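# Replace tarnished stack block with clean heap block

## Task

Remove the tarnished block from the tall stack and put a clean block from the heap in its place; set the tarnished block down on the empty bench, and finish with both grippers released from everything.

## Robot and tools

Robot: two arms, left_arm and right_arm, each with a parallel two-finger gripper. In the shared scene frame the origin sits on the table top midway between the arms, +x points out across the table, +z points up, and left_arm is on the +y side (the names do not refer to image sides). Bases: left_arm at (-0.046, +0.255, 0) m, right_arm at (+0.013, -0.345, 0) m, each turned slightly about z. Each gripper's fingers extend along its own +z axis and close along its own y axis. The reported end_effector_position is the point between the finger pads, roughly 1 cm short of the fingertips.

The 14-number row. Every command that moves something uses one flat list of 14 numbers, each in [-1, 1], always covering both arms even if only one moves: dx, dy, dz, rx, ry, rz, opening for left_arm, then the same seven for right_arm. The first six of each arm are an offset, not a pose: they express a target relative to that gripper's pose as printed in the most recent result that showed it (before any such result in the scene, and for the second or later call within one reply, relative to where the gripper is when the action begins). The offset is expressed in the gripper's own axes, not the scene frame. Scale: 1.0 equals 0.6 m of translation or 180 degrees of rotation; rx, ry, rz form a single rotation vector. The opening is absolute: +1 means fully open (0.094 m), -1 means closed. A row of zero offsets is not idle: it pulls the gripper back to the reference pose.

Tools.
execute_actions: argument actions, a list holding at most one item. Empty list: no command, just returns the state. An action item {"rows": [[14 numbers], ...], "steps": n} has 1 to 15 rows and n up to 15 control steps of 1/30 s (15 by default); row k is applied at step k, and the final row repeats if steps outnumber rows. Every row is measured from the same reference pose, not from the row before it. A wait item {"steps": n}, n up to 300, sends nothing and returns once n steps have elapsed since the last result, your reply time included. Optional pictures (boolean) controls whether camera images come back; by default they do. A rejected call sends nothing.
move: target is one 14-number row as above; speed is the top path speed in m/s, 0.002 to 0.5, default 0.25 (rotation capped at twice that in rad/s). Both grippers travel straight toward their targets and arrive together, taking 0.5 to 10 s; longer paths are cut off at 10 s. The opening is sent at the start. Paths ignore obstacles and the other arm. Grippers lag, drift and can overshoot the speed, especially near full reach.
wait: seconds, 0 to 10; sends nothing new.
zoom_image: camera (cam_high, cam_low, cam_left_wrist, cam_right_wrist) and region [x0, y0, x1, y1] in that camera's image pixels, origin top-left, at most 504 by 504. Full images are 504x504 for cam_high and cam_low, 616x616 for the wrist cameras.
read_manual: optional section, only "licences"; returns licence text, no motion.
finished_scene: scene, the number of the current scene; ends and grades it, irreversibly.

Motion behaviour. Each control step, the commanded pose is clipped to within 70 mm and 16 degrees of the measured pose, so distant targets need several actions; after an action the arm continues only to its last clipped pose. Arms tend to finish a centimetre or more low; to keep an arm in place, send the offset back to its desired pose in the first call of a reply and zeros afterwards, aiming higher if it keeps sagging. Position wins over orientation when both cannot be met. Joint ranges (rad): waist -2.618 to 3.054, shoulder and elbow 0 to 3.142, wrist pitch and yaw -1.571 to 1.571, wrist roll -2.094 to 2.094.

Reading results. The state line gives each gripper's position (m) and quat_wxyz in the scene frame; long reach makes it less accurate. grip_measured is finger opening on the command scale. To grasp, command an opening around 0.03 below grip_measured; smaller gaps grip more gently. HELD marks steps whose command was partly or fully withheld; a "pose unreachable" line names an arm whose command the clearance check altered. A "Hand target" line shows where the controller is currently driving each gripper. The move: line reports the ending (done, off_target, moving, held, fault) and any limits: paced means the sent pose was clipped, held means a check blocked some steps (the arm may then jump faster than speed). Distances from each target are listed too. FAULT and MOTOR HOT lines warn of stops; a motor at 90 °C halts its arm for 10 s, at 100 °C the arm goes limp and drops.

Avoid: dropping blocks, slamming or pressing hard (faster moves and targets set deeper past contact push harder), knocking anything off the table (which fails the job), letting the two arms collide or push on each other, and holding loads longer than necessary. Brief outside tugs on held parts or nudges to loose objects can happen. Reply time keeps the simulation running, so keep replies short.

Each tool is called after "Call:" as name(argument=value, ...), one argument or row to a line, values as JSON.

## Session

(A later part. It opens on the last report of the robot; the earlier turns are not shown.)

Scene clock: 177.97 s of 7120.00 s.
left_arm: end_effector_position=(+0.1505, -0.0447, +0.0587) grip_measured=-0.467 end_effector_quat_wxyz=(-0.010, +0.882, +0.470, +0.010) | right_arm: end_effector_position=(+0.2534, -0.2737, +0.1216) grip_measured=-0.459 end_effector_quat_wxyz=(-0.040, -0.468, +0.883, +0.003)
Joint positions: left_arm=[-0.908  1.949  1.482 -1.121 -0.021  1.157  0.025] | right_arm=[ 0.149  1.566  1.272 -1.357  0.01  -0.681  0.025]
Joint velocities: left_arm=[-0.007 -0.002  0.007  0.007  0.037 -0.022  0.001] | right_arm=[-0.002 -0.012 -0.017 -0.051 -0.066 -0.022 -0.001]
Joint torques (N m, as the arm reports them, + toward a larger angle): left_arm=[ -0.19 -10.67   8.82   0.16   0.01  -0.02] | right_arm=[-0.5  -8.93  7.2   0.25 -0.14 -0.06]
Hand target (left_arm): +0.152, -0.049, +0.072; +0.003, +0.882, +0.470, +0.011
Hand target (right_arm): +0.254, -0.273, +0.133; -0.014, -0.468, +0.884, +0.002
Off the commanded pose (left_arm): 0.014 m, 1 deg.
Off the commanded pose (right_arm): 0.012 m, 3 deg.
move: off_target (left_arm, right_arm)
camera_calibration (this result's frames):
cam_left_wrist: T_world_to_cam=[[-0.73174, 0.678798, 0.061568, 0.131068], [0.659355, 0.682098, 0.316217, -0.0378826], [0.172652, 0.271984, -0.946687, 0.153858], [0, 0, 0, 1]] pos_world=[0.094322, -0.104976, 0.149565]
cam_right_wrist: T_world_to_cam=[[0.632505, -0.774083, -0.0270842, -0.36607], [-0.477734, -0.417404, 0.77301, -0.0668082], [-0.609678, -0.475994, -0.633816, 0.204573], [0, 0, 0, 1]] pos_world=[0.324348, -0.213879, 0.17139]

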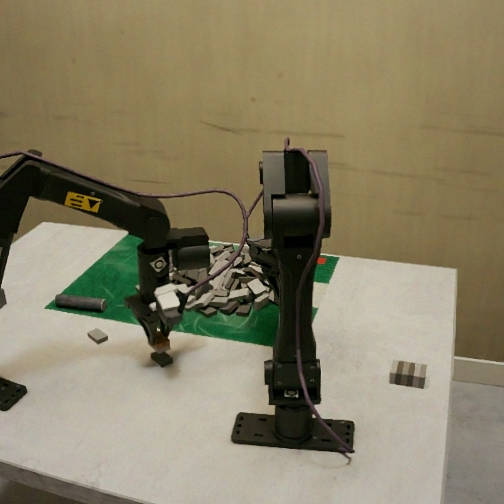

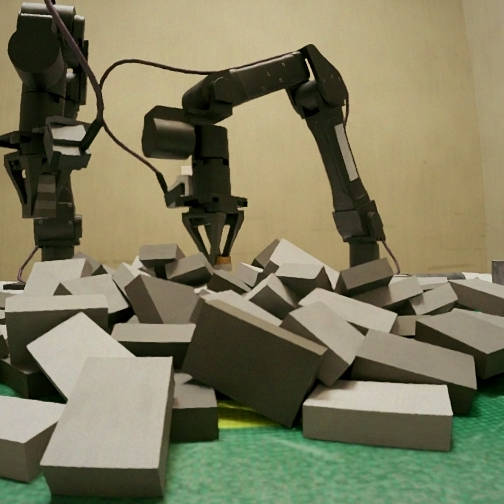

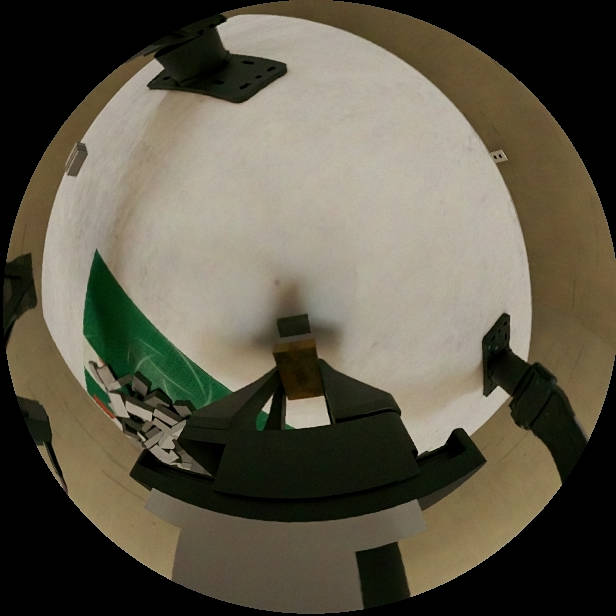

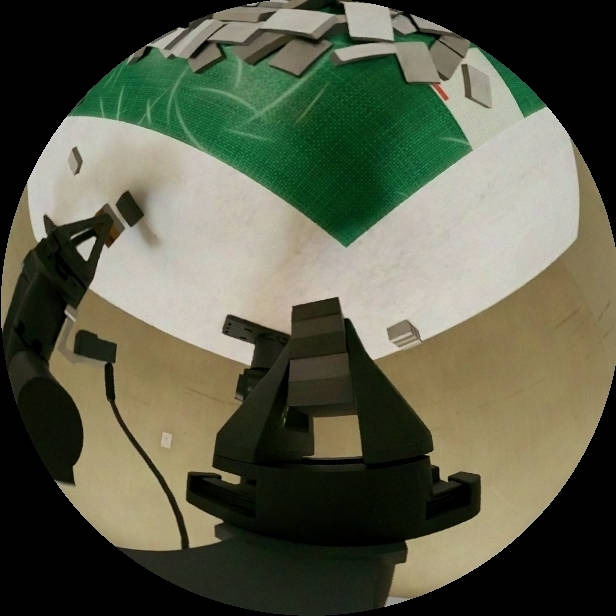

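Call:
move(
  target=[0,0.002,0.036,-0.012,0,0,-0.5,0,0,-0.02,0.008,-0.015,0,-0.5],
  speed=0.02,
)

Call:
zoom_image(
  camera="cam_high",
  region=[120,300,210,375],
)

Scene clock: 186.47 s of 7120.00 s.
left_arm: end_effector_position=(+0.1536, -0.0465, +0.0394) grip_measured=-0.467 end_effector_quat_wxyz=(+0.007, +0.882, +0.470, +0.016) | right_arm: end_effector_position=(+0.2534, -0.2737, +0.1216) grip_measured=-0.459 end_effector_quat_wxyz=(-0.040, -0.468, +0.883, +0.003)
Joint positions: left_arm=[-0.908  1.949  1.402 -1.008 -0.031  1.157  0.025] | right_arm=[ 0.149  1.566  1.272 -1.357  0.01  -0.681  0.025]
Joint velocities: left_arm=[-0.012 -0.007 -0.002  0.022 -0.081 -0.022 -0.   ] | right_arm=[ 0.012  0.007  0.007  0.022  0.066 -0.022  0.   ]
Joint torques (N m, as the arm reports them, + toward a larger angle): left_arm=[-0.35 -9.65  4.73  0.5  -0.07 -0.02] | right_arm=[-0.49 -8.99  7.19  0.25 -0.13 -0.05]
Hand target (left_arm): +0.152, -0.045, +0.037; +0.007, +0.883, +0.470, +0.018
Hand target (right_arm): +0.254, -0.273, +0.133; -0.014, -0.468, +0.884, +0.002
Off the commanded pose (left_arm): 0.003 m, 0 deg.
Off the commanded pose (right_arm): 0.012 m, 3 deg.
After step 90, 3.93 s passed at rest.
move: off_target (right_arm)
camera_calibration (this result's frames):
cam_left_wrist: T_world_to_cam=[[-0.732872, 0.679853, 0.0264405, 0.137323], [0.651159, 0.689616, 0.316893, -0.0310063], [0.197207, 0.249459, -0.948093, 0.130804], [0, 0, 0, 1]] pos_world=[0.0950345, -0.104607, 0.130209]
cam_right_wrist: T_world_to_cam=[[0.632505, -0.774083, -0.0270842, -0.36607], [-0.477734, -0.417404, 0.77301, -0.0668082], [-0.609678, -0.475994, -0.633816, 0.204573], [0, 0, 0, 1]] pos_world=[0.324348, -0.213879, 0.17139]

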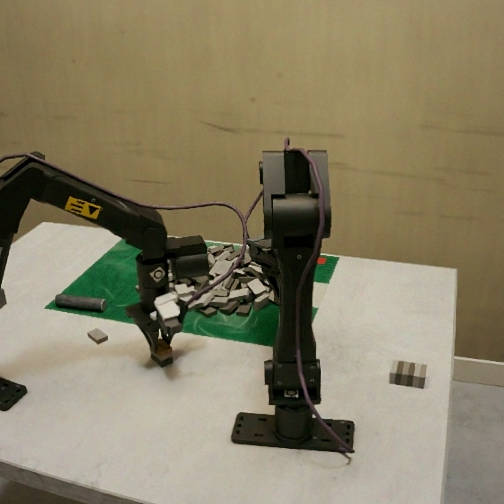

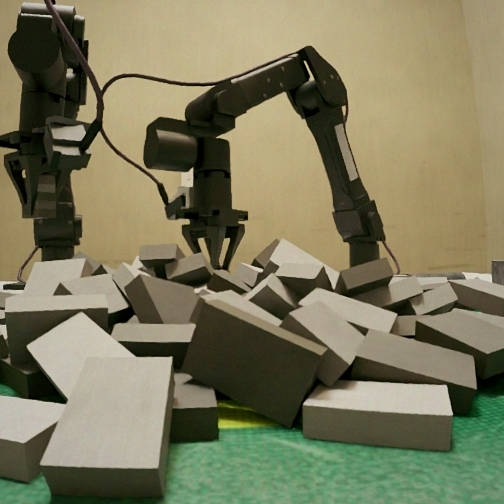

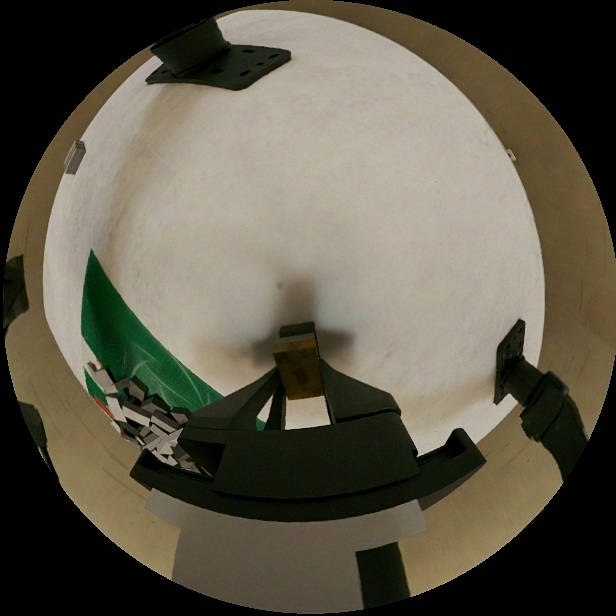

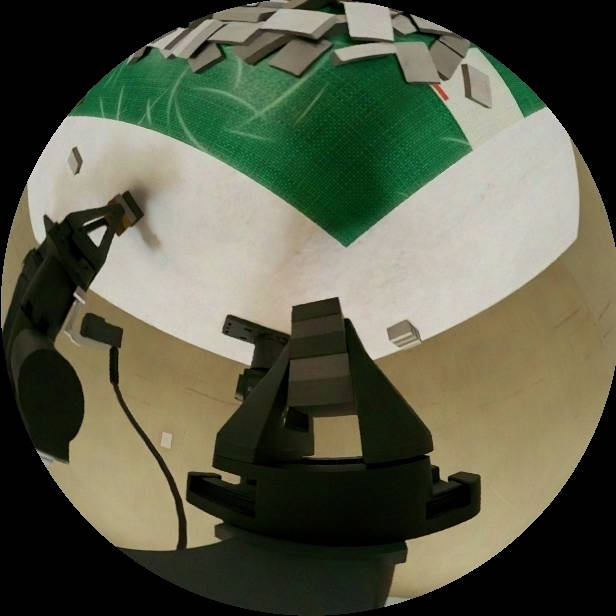

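Region (120, 300, 210, 375) of cam_high's 504x504 image, scaled by 5.600, with more detail than that image has.

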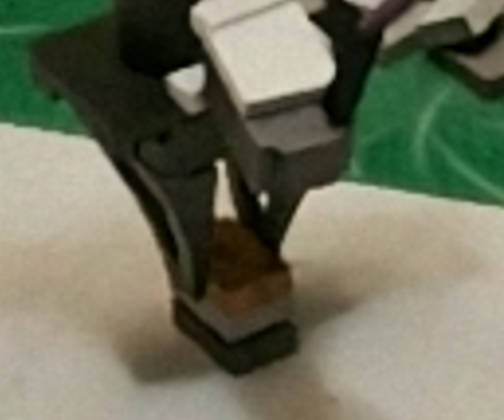

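Need −x 2.5 mm, down 2–3 mm.

Call:
move(
  target=[-0.008,-0.002,0.008,0,0,0,-0.5,0,0,-0.02,0.008,-0.015,0,-0.5],
  speed=0.02,
)

Call:
zoom_image(
  camera="cam_high",
  region=[120,300,210,375],
)

Scene clock: 196.90 s of 7120.00 s.
left_arm: end_effector_position=(+0.1546, -0.0480, +0.0394) grip_measured=-0.467 end_effector_quat_wxyz=(+0.010, +0.881, +0.472, +0.016) | right_arm: end_effector_position=(+0.2534, -0.2737, +0.1216) grip_measured=-0.459 end_effector_quat_wxyz=(-0.040, -0.468, +0.883, +0.003)
Joint positions: left_arm=[-0.908  1.949  1.402 -1.001 -0.031  1.152  0.025] | right_arm=[ 0.149  1.566  1.272 -1.357  0.01  -0.681  0.025]
Joint velocities: left_arm=[-0.017 -0.002  0.002  0.081 -0.022  0.007  0.   ] | right_arm=[ 0.012 -0.002 -0.007 -0.066 -0.081 -0.007 -0.001]
Joint torques (N m, as the arm reports them, + toward a larger angle): left_arm=[-1.12 -8.64  5.61  0.51  0.   -0.07] | right_arm=[-0.48 -8.96  7.2   0.25 -0.13 -0.05]
Hand target (left_arm): +0.150, -0.050, +0.035; +0.007, +0.882, +0.470, +0.016
Hand target (right_arm): +0.254, -0.273, +0.133; -0.014, -0.468, +0.884, +0.002
Off the commanded pose (left_arm): 0.007 m, 0 deg.
Off the commanded pose (right_arm): 0.012 m, 3 deg.
After step 90, 5.87 s passed at rest.
move: off_target (right_arm)
camera_calibration (this result's frames):
cam_left_wrist: T_world_to_cam=[[-0.735817, 0.676907, 0.0192357, 0.139678], [0.646923, 0.694261, 0.315423, -0.029723], [0.200157, 0.244537, -0.948756, 0.13034], [0, 0, 0, 1]] pos_world=[0.0959177, -0.105787, 0.13035]
cam_right_wrist: T_world_to_cam=[[0.632505, -0.774083, -0.0270842, -0.36607], [-0.477734, -0.417404, 0.77301, -0.0668082], [-0.609678, -0.475994, -0.633816, 0.204573], [0, 0, 0, 1]] pos_world=[0.324348, -0.213879, 0.17139]

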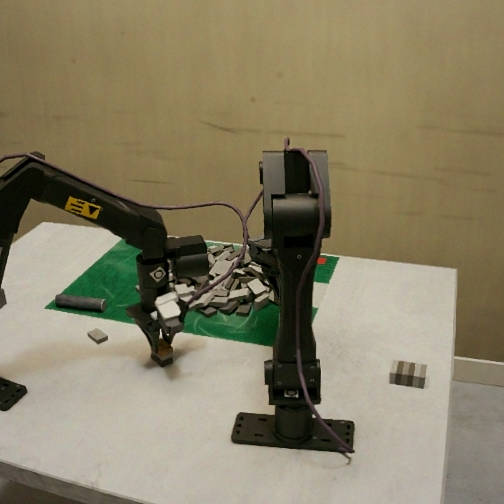

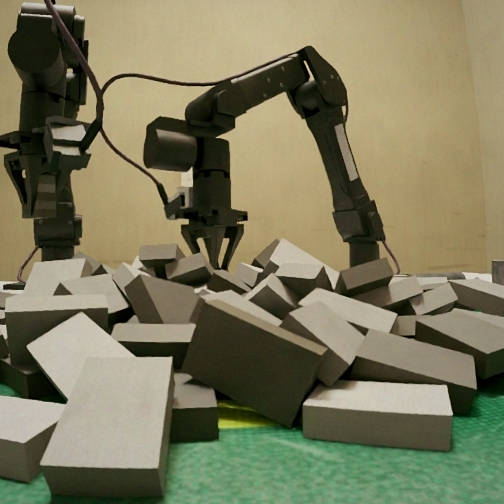

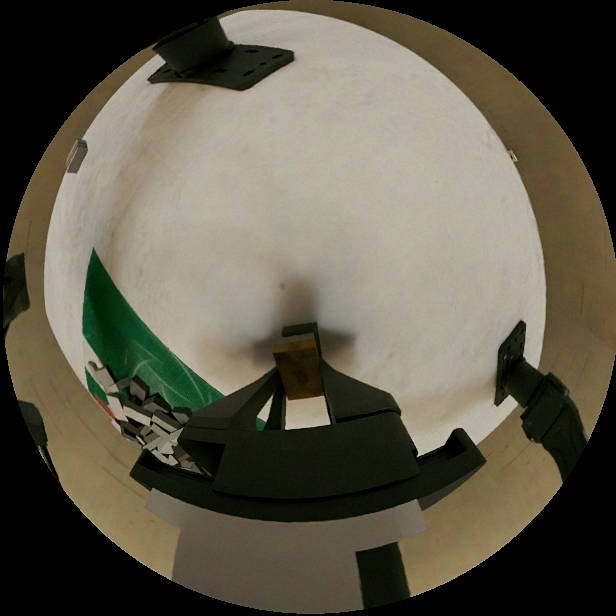

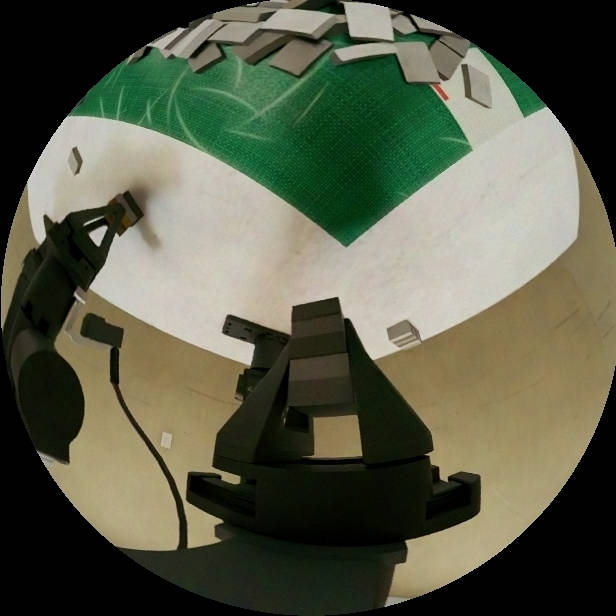

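Region (120, 300, 210, 375) of cam_high's 504x504 image, scaled by 5.600, with more detail than that image has.

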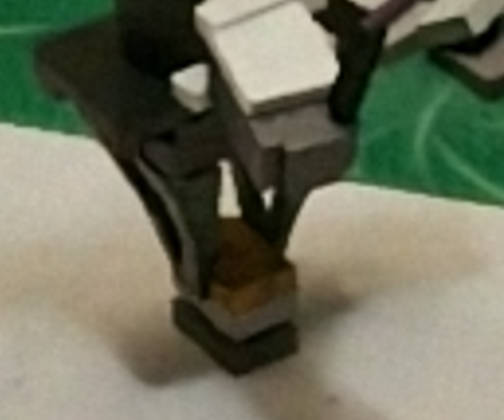

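Call:
move(
  target=[-0.008,-0.008,0.011,0.011,-0.008,0,-0.5,0,0,-0.02,0.008,-0.015,0,-0.5],
  speed=0.02,
)

Call:
zoom_image(
  camera="cam_high",
  region=[120,300,210,375],
)

Scene clock: 205.07 s of 7120.00 s.
left_arm: end_effector_position=(+0.1512, -0.0503, +0.0394) grip_measured=-0.467 end_effector_quat_wxyz=(+0.011, +0.881, +0.472, +0.005) | right_arm: end_effector_position=(+0.2534, -0.2737, +0.1216) grip_measured=-0.459 end_effector_quat_wxyz=(-0.040, -0.468, +0.883, +0.003)
Joint positions: left_arm=[-0.908  1.949  1.402 -1.    -0.008  1.152  0.025] | right_arm=[ 0.149  1.566  1.272 -1.357  0.01  -0.681  0.025]
Joint velocities: left_arm=[-0.002  0.007  0.007 -0.007 -0.007 -0.066 -0.001] | right_arm=[ 0.002  0.002  0.012 -0.051  0.007 -0.081  0.001]
Joint torques (N m, as the arm reports them, + toward a larger angle): left_arm=[ 0.2  -7.98  6.18  0.41  0.18  0.03] | right_arm=[-0.46 -8.97  7.19  0.25 -0.13 -0.04]
Hand target (left_arm): +0.148, -0.049, +0.033; +0.001, +0.881, +0.472, -0.003
Hand target (right_arm): +0.254, -0.273, +0.133; -0.014, -0.468, +0.884, +0.002
Off the commanded pose (left_arm): 0.007 m, 1 deg.
Off the commanded pose (right_arm): 0.012 m, 3 deg.
After step 90, 3.60 s passed at rest.
move: off_target (right_arm)
camera_calibration (this result's frames):
cam_left_wrist: T_world_to_cam=[[-0.735025, 0.677584, 0.02488, 0.138391], [0.653221, 0.697806, 0.293887, -0.0257939], [0.181772, 0.232266, -0.955516, 0.133947], [0, 0, 0, 1]] pos_world=[0.0942223, -0.106884, 0.132126]
cam_right_wrist: T_world_to_cam=[[0.632505, -0.774083, -0.0270842, -0.36607], [-0.477734, -0.417404, 0.77301, -0.0668082], [-0.609678, -0.475994, -0.633816, 0.204573], [0, 0, 0, 1]] pos_world=[0.324348, -0.213879, 0.17139]

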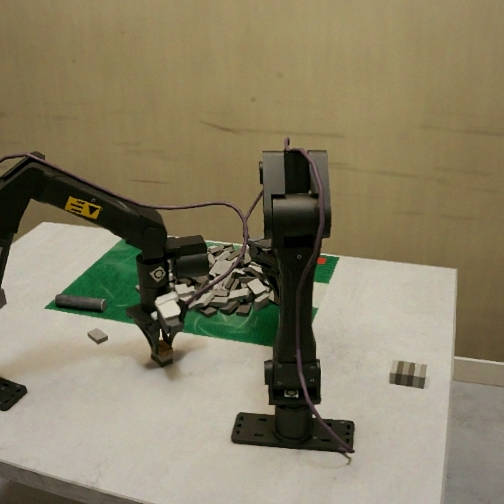

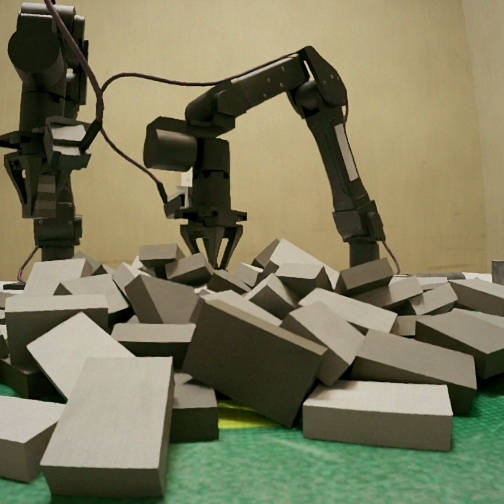

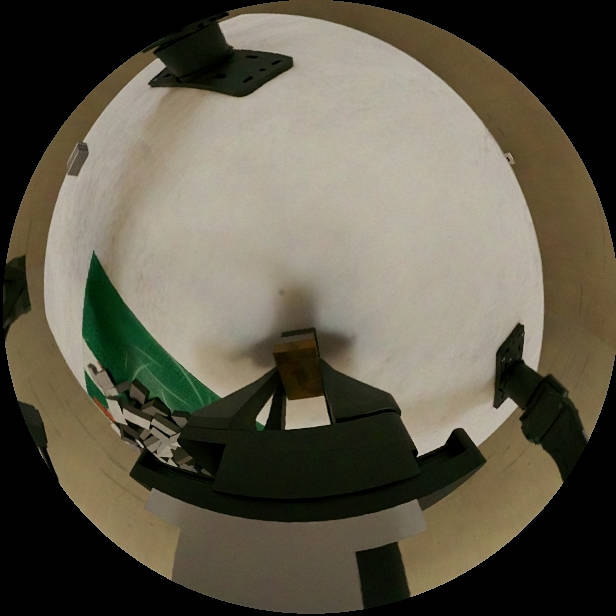

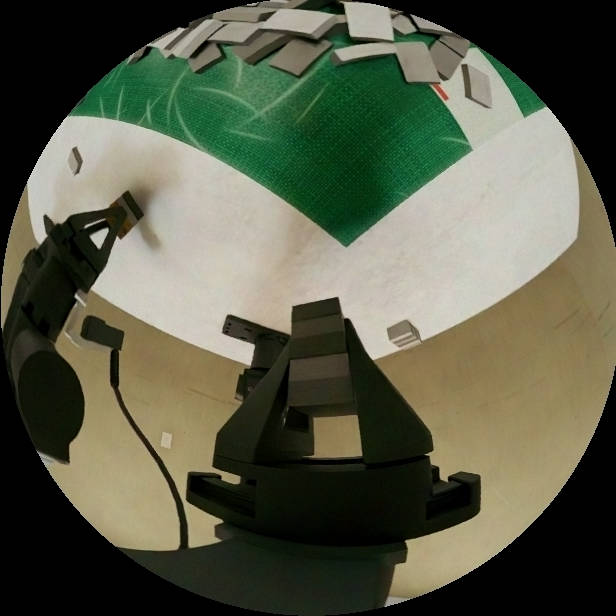

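Region (120, 300, 210, 375) of cam_high's 504x504 image, scaled by 5.600, with more detail than that image has.

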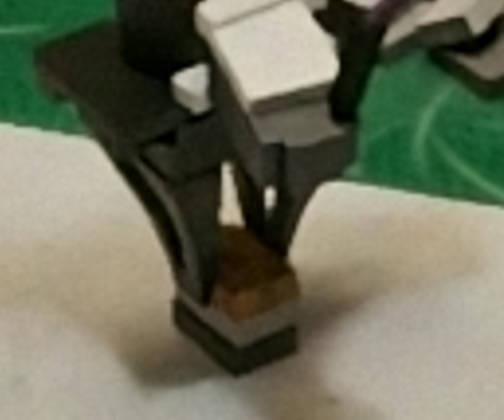

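Call:
move(
  target=[0.003,-0.008,0,0.006,0.002,0,-0.5,0,0,-0.02,0.008,-0.015,0,-0.5],
  speed=0.02,
)

Call:
move(
  target=[0,0,0,0,0,0,-0.38,0,0,-0.02,0.008,-0.015,0,-0.5],
)

Call:
zoom_image(
  camera="cam_high",
  region=[120,300,210,375],
)

Scene clock: 214.33 s of 7120.00 s.
left_arm: end_effector_position=(+0.1510, -0.0504, +0.0394) grip_measured=-0.467 end_effector_quat_wxyz=(+0.011, +0.881, +0.472, +0.004) | right_arm: end_effector_position=(+0.2534, -0.2737, +0.1216) grip_measured=-0.459 end_effector_quat_wxyz=(-0.040, -0.468, +0.883, +0.003)
Joint positions: left_arm=[-0.908  1.949  1.402 -1.    -0.007  1.152  0.025] | right_arm=[ 0.149  1.566  1.272 -1.357  0.01  -0.681  0.025]
Joint velocities: left_arm=[-0.007 -0.022 -0.012  0.007 -0.007  0.007  0.001] | right_arm=[ 0.002  0.007 -0.012  0.051 -0.007  0.022  0.   ]
Joint torques (N m, as the arm reports them, + toward a larger angle): left_arm=[ 0.08 -9.29  6.17  0.25  0.03  0.01] | right_arm=[-0.47 -9.    7.15  0.24 -0.13 -0.06]
Hand target (left_arm): +0.148, -0.046, +0.039; +0.002, +0.881, +0.472, +0.003
Hand target (right_arm): +0.254, -0.273, +0.133; -0.014, -0.468, +0.884, +0.002
Off the commanded pose (left_arm): 0.005 m, 1 deg.
Off the commanded pose (right_arm): 0.012 m, 3 deg.
After step 90, 4.70 s passed at rest.
move: off_target (right_arm)
camera_calibration (this result's frames):
cam_left_wrist: T_world_to_cam=[[-0.734997, 0.677607, 0.0250767, 0.138345], [0.653422, 0.697914, 0.293181, -0.0256649], [0.18116, 0.231873, -0.955728, 0.134065], [0, 0, 0, 1]] pos_world=[0.0941662, -0.106918, 0.132185]
cam_right_wrist: T_world_to_cam=[[0.632505, -0.774083, -0.0270842, -0.36607], [-0.477734, -0.417404, 0.77301, -0.0668082], [-0.609678, -0.475994, -0.633816, 0.204573], [0, 0, 0, 1]] pos_world=[0.324348, -0.213879, 0.17139]

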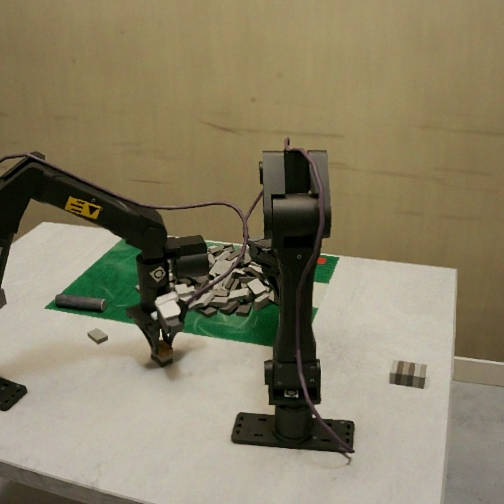

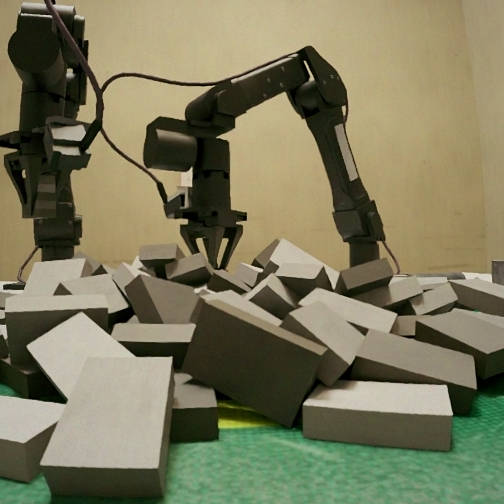

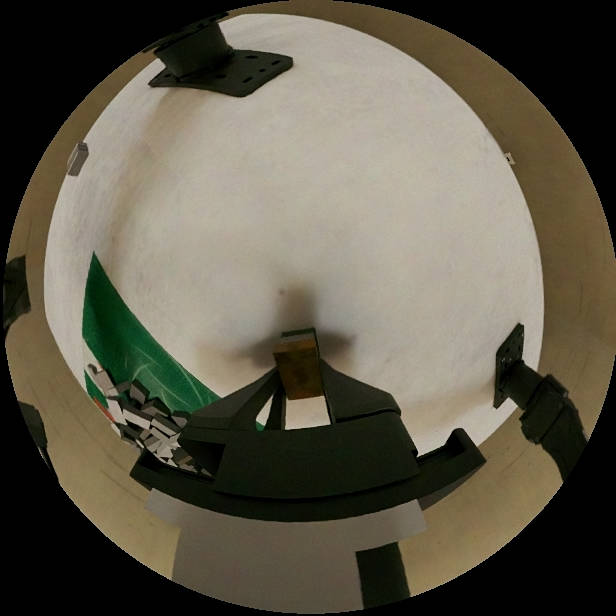

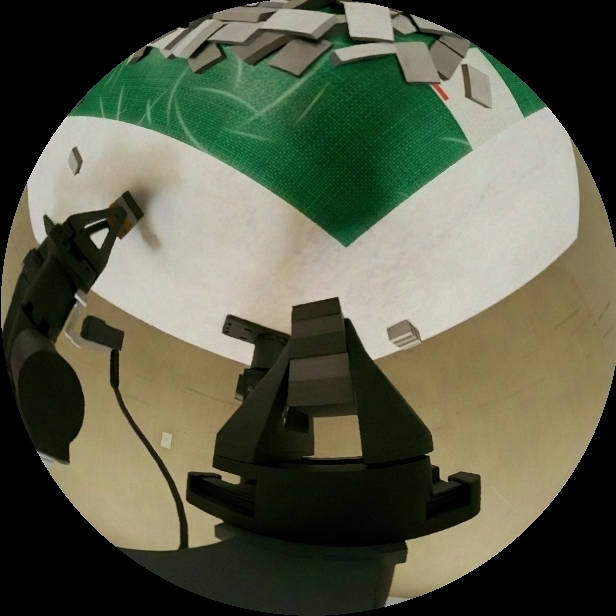

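Scene clock: 215.03 s of 7120.00 s.
left_arm: end_effector_position=(+0.1510, -0.0504, +0.0394) grip_measured=-0.382 end_effector_quat_wxyz=(+0.011, +0.881, +0.472, +0.004) | right_arm: end_effector_position=(+0.2534, -0.2737, +0.1216) grip_measured=-0.459 end_effector_quat_wxyz=(-0.040, -0.468, +0.883, +0.003)
Joint positions: left_arm=[-0.908  1.949  1.402 -1.    -0.007  1.152  0.029] | right_arm=[ 0.149  1.566  1.272 -1.357  0.01  -0.681  0.025]
Joint velocities: left_arm=[-0.002  0.002 -0.012 -0.007 -0.066 -0.022  0.002] | right_arm=[-0.012 -0.002 -0.002 -0.037  0.022  0.007 -0.001]
Joint torques (N m, as the arm reports them, + toward a larger angle): left_arm=[ 0.07 -9.2   6.28  0.43  0.02  0.02] | right_arm=[-0.47 -8.97  7.21  0.26 -0.13 -0.05]
Hand target (left_arm): +0.151, -0.050, +0.039; +0.011, +0.881, +0.472, +0.004
Hand target (right_arm): +0.254, -0.273, +0.133; -0.014, -0.468, +0.884, +0.002
Off the commanded pose (left_arm): 0.000 m, 0 deg.
Off the commanded pose (right_arm): 0.012 m, 3 deg.
move: off_target (right_arm)
camera_calibration (this result's frames):
cam_left_wrist: T_world_to_cam=[[-0.734997, 0.677607, 0.0250767, 0.138345], [0.653422, 0.697914, 0.293181, -0.0256649], [0.18116, 0.231873, -0.955728, 0.134065], [0, 0, 0, 1]] pos_world=[0.0941662, -0.106918, 0.132185]
cam_right_wrist: T_world_to_cam=[[0.632505, -0.774083, -0.0270842, -0.36607], [-0.477734, -0.417404, 0.77301, -0.0668082], [-0.609678, -0.475994, -0.633816, 0.204573], [0, 0, 0, 1]] pos_world=[0.324348, -0.213879, 0.17139]

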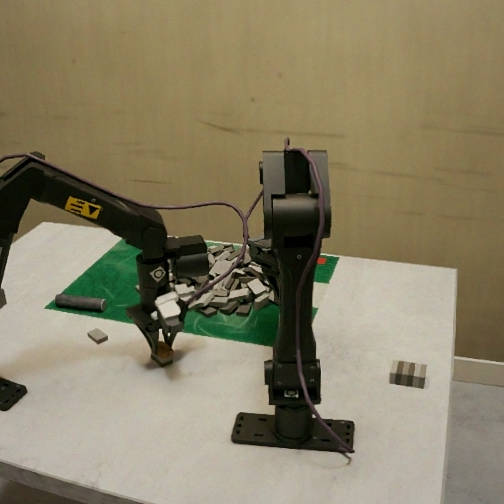

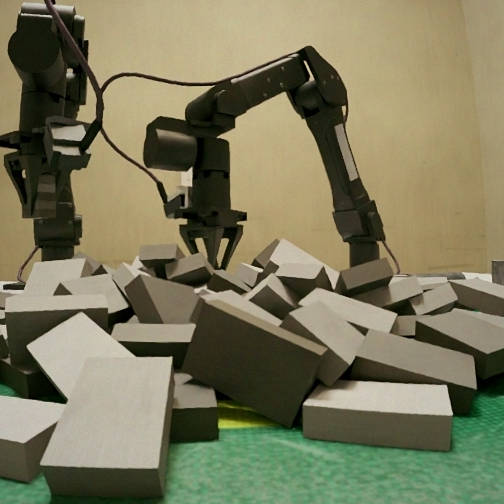

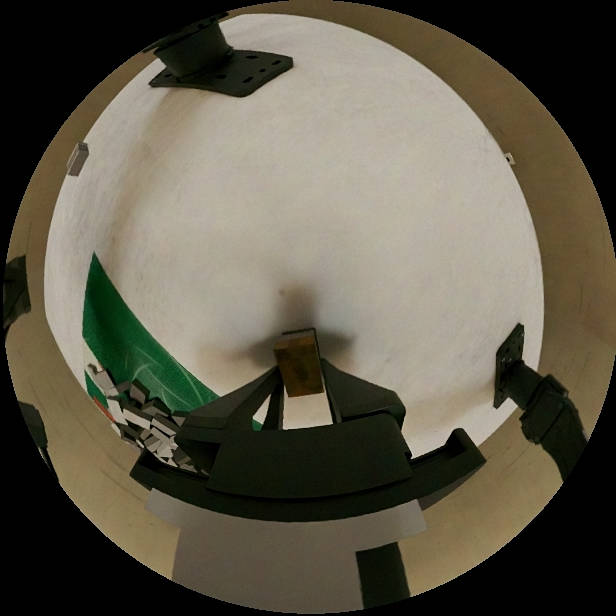

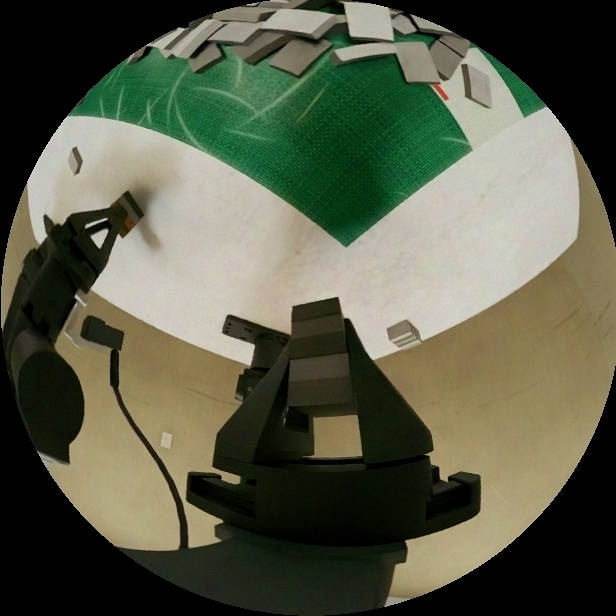

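Region (120, 300, 210, 375) of cam_high's 504x504 image, scaled by 5.600, with more detail than that image has.

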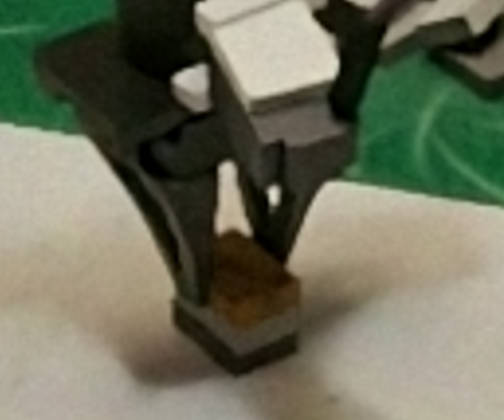

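Call:
move(
  target=[0,0,0,0,0,0,-0.5,0,0,-0.02,0.008,-0.015,0,-0.5],
)

Call:
move(
  target=[0,0,-0.06,0,0,0,-0.5,0,0,-0.02,0.008,-0.015,0,-0.5],
  speed=0.08,
)

Call:
zoom_image(
  camera="cam_high",
  region=[120,300,210,375],
)

Scene clock: 221.53 s of 7120.00 s.
left_arm: end_effector_position=(+0.1510, -0.0504, +0.0394) grip_measured=-0.471 end_effector_quat_wxyz=(+0.011, +0.881, +0.472, +0.004) | right_arm: end_effector_position=(+0.2534, -0.2737, +0.1216) grip_measured=-0.459 end_effector_quat_wxyz=(-0.040, -0.468, +0.883, +0.003)
Joint positions: left_arm=[-0.908  1.949  1.402 -1.    -0.007  1.152  0.025] | right_arm=[ 0.149  1.566  1.272 -1.357  0.01  -0.681  0.025]
Joint velocities: left_arm=[-0.002 -0.012  0.002  0.066 -0.037  0.051  0.001] | right_arm=[ 0.002  0.007 -0.012 -0.022 -0.007 -0.022 -0.   ]
Joint torques (N m, as the arm reports them, + toward a larger angle): left_arm=[ 0.08 -9.21  6.27  0.44  0.02  0.01] | right_arm=[-0.46 -8.97  7.2   0.25 -0.14 -0.04]
Hand target (left_arm): +0.151, -0.050, +0.039; +0.011, +0.881, +0.472, +0.004
Hand target (right_arm): +0.254, -0.273, +0.133; -0.014, -0.468, +0.884, +0.002
Off the commanded pose (left_arm): 0.000 m, 0 deg.
Off the commanded pose (right_arm): 0.012 m, 3 deg.
After step 90, 2.80 s passed at rest.
move: off_target (right_arm)
camera_calibration (this result's frames):
cam_left_wrist: T_world_to_cam=[[-0.734997, 0.677607, 0.0250767, 0.138345], [0.653422, 0.697914, 0.293181, -0.0256649], [0.18116, 0.231873, -0.955728, 0.134065], [0, 0, 0, 1]] pos_world=[0.0941662, -0.106918, 0.132185]
cam_right_wrist: T_world_to_cam=[[0.632505, -0.774083, -0.0270842, -0.36607], [-0.477734, -0.417404, 0.77301, -0.0668082], [-0.609678, -0.475994, -0.633816, 0.204573], [0, 0, 0, 1]] pos_world=[0.324348, -0.213879, 0.17139]

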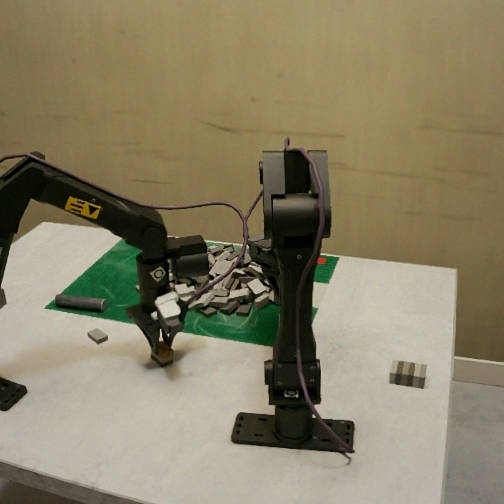

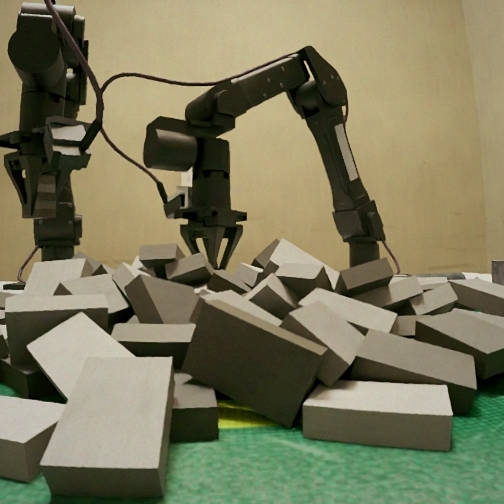

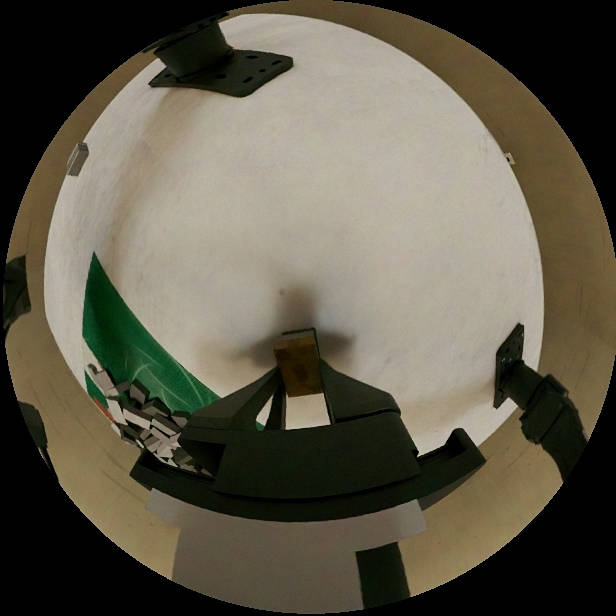

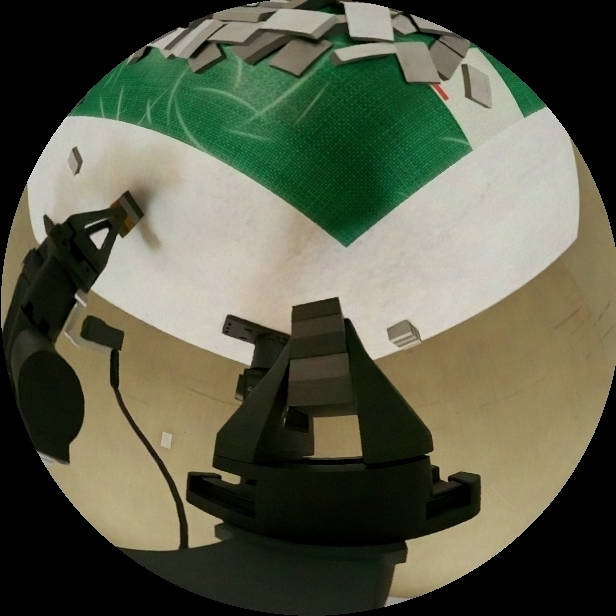

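Scene clock: 222.53 s of 7120.00 s.
left_arm: end_effector_position=(+0.1487, -0.0467, +0.0638) grip_measured=-0.471 end_effector_quat_wxyz=(+0.002, +0.882, +0.472, +0.004) | right_arm: end_effector_position=(+0.2534, -0.2737, +0.1216) grip_measured=-0.459 end_effector_quat_wxyz=(-0.040, -0.468, +0.883, +0.003)
Joint positions: left_arm=[-0.908  1.926  1.471 -1.111 -0.007  1.152  0.025] | right_arm=[ 0.149  1.566  1.272 -1.357  0.01  -0.681  0.025]
Joint velocities: left_arm=[ 0.002 -0.007 -0.007 -0.007  0.007  0.007  0.   ] | right_arm=[-0.007 -0.012  0.002  0.037 -0.051  0.022 -0.001]
Joint torques (N m, as the arm reports them, + toward a larger angle): left_arm=[  0.   -10.16   8.64   0.21   0.01   0.  ] | right_arm=[-0.47 -8.97  7.2   0.24 -0.13 -0.04]
Hand target (left_arm): +0.150, -0.049, +0.075; +0.011, +0.881, +0.472, +0.004
Hand target (right_arm): +0.254, -0.273, +0.133; -0.014, -0.468, +0.884, +0.002
Off the commanded pose (left_arm): 0.012 m, 1 deg.
Off the commanded pose (right_arm): 0.012 m, 3 deg.
move: off_target (left_arm, right_arm)
camera_calibration (this result's frames):
cam_left_wrist: T_world_to_cam=[[-0.734646, 0.677055, 0.0434934, 0.13221], [0.65644, 0.693155, 0.297696, -0.0348395], [0.171409, 0.247252, -0.953669, 0.158994], [0, 0, 0, 1]] pos_world=[0.0927444, -0.104676, 0.156249]
cam_right_wrist: T_world_to_cam=[[0.632505, -0.774083, -0.0270842, -0.36607], [-0.477734, -0.417404, 0.77301, -0.0668082], [-0.609678, -0.475994, -0.633816, 0.204573], [0, 0, 0, 1]] pos_world=[0.324348, -0.213879, 0.17139]

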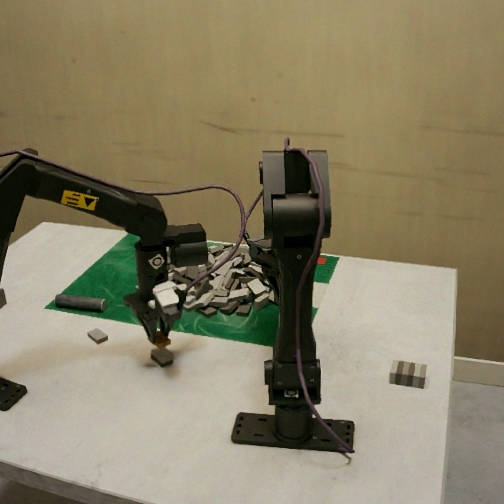

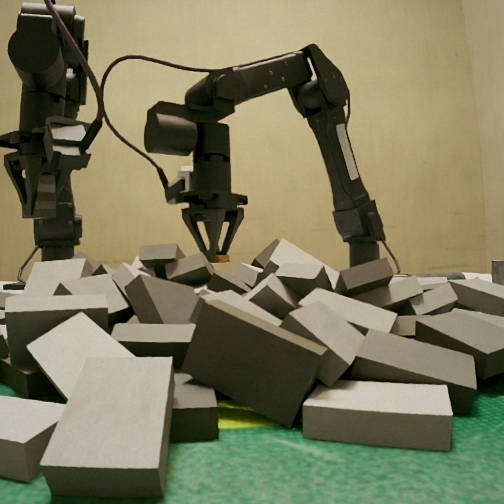

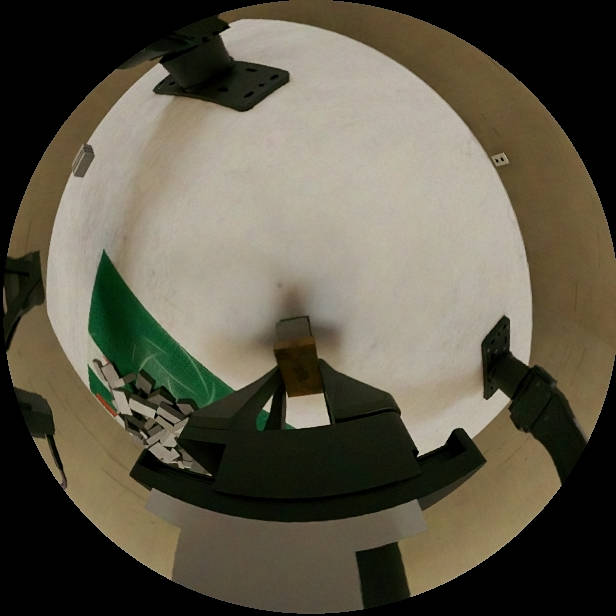

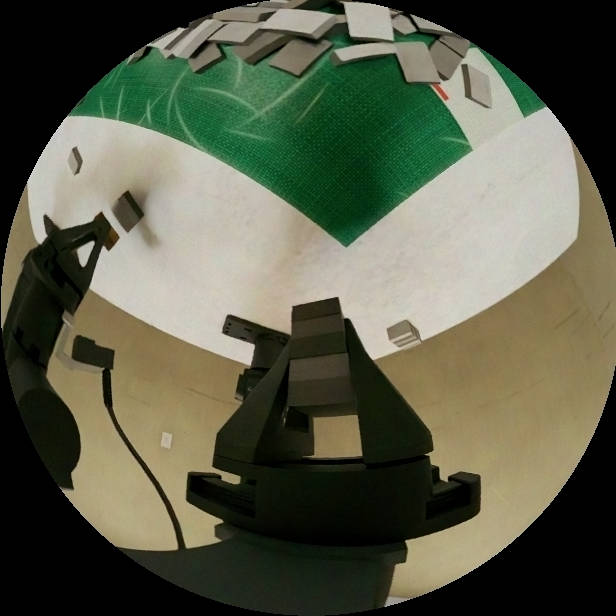

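Region (120, 300, 210, 375) of cam_high's 504x504 image, scaled by 5.600, with more detail than that image has.

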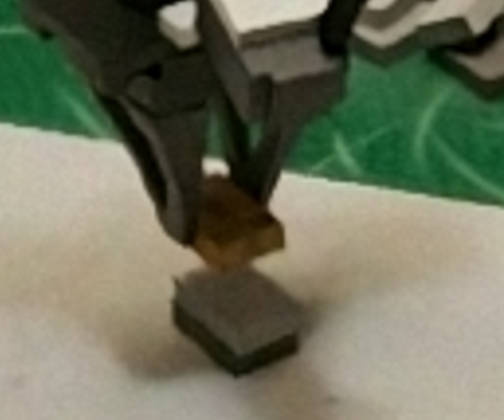

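Call:
move(
  target=[0.077,-0.208,0.03,0,0,0,-0.5,0,0,-0.02,0.008,-0.015,0,-0.5],
  speed=0.15,
)

Scene clock: 228.10 s of 7120.00 s.
left_arm: end_effector_position=(+0.0749, +0.0620, +0.0444) grip_measured=-0.471 end_effector_quat_wxyz=(-0.006, +0.881, +0.472, +0.003) | right_arm: end_effector_position=(+0.2534, -0.2737, +0.1216) grip_measured=-0.459 end_effector_quat_wxyz=(-0.040, -0.468, +0.883, +0.003)
Joint positions: left_arm=[-0.927  1.476  0.877 -0.984 -0.007  1.133  0.025] | right_arm=[ 0.149  1.566  1.272 -1.357  0.01  -0.681  0.025]
Joint velocities: left_arm=[ 0.002  0.007 -0.007  0.007 -0.022 -0.037  0.   ] | right_arm=[-0.007 -0.007  0.002 -0.066 -0.11  -0.037 -0.001]
Joint torques (N m, as the arm reports them, + toward a larger angle): left_arm=[-0.86 -6.4   4.43  0.44  0.03 -0.08] | right_arm=[-0.48 -8.97  7.22  0.25 -0.12 -0.05]
Hand target (left_arm): +0.072, +0.062, +0.044; +0.002, +0.881, +0.472, +0.003
Hand target (right_arm): +0.254, -0.273, +0.133; -0.014, -0.468, +0.884, +0.002
Off the commanded pose (left_arm): 0.005 m, 1 deg.
Off the commanded pose (right_arm): 0.012 m, 3 deg.
After step 90, 1.37 s passed at rest.
move: off_target (right_arm)
camera_calibration (this result's frames):
cam_left_wrist: T_world_to_cam=[[-0.734713, 0.675764, 0.0594956, 0.00464984], [0.658526, 0.689404, 0.30177, -0.05601], [0.162909, 0.260894, -0.951523, 0.125986], [0, 0, 0, 1]] pos_world=[0.0197761, 0.00260225, 0.136504]
cam_right_wrist: T_world_to_cam=[[0.632505, -0.774083, -0.0270842, -0.36607], [-0.477734, -0.417404, 0.77301, -0.0668082], [-0.609678, -0.475994, -0.633816, 0.204573], [0, 0, 0, 1]] pos_world=[0.324348, -0.213879, 0.17139]

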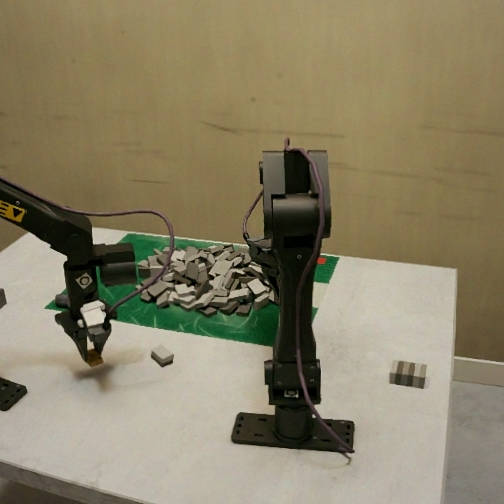

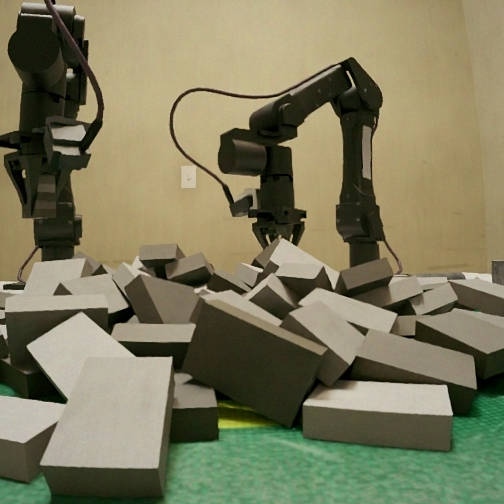

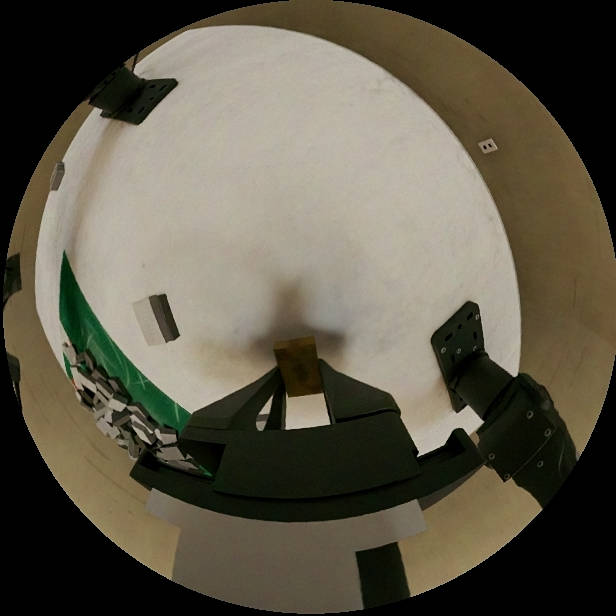

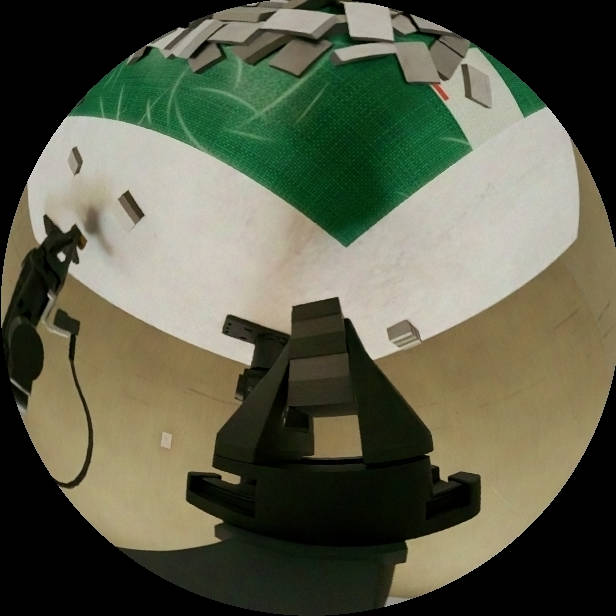

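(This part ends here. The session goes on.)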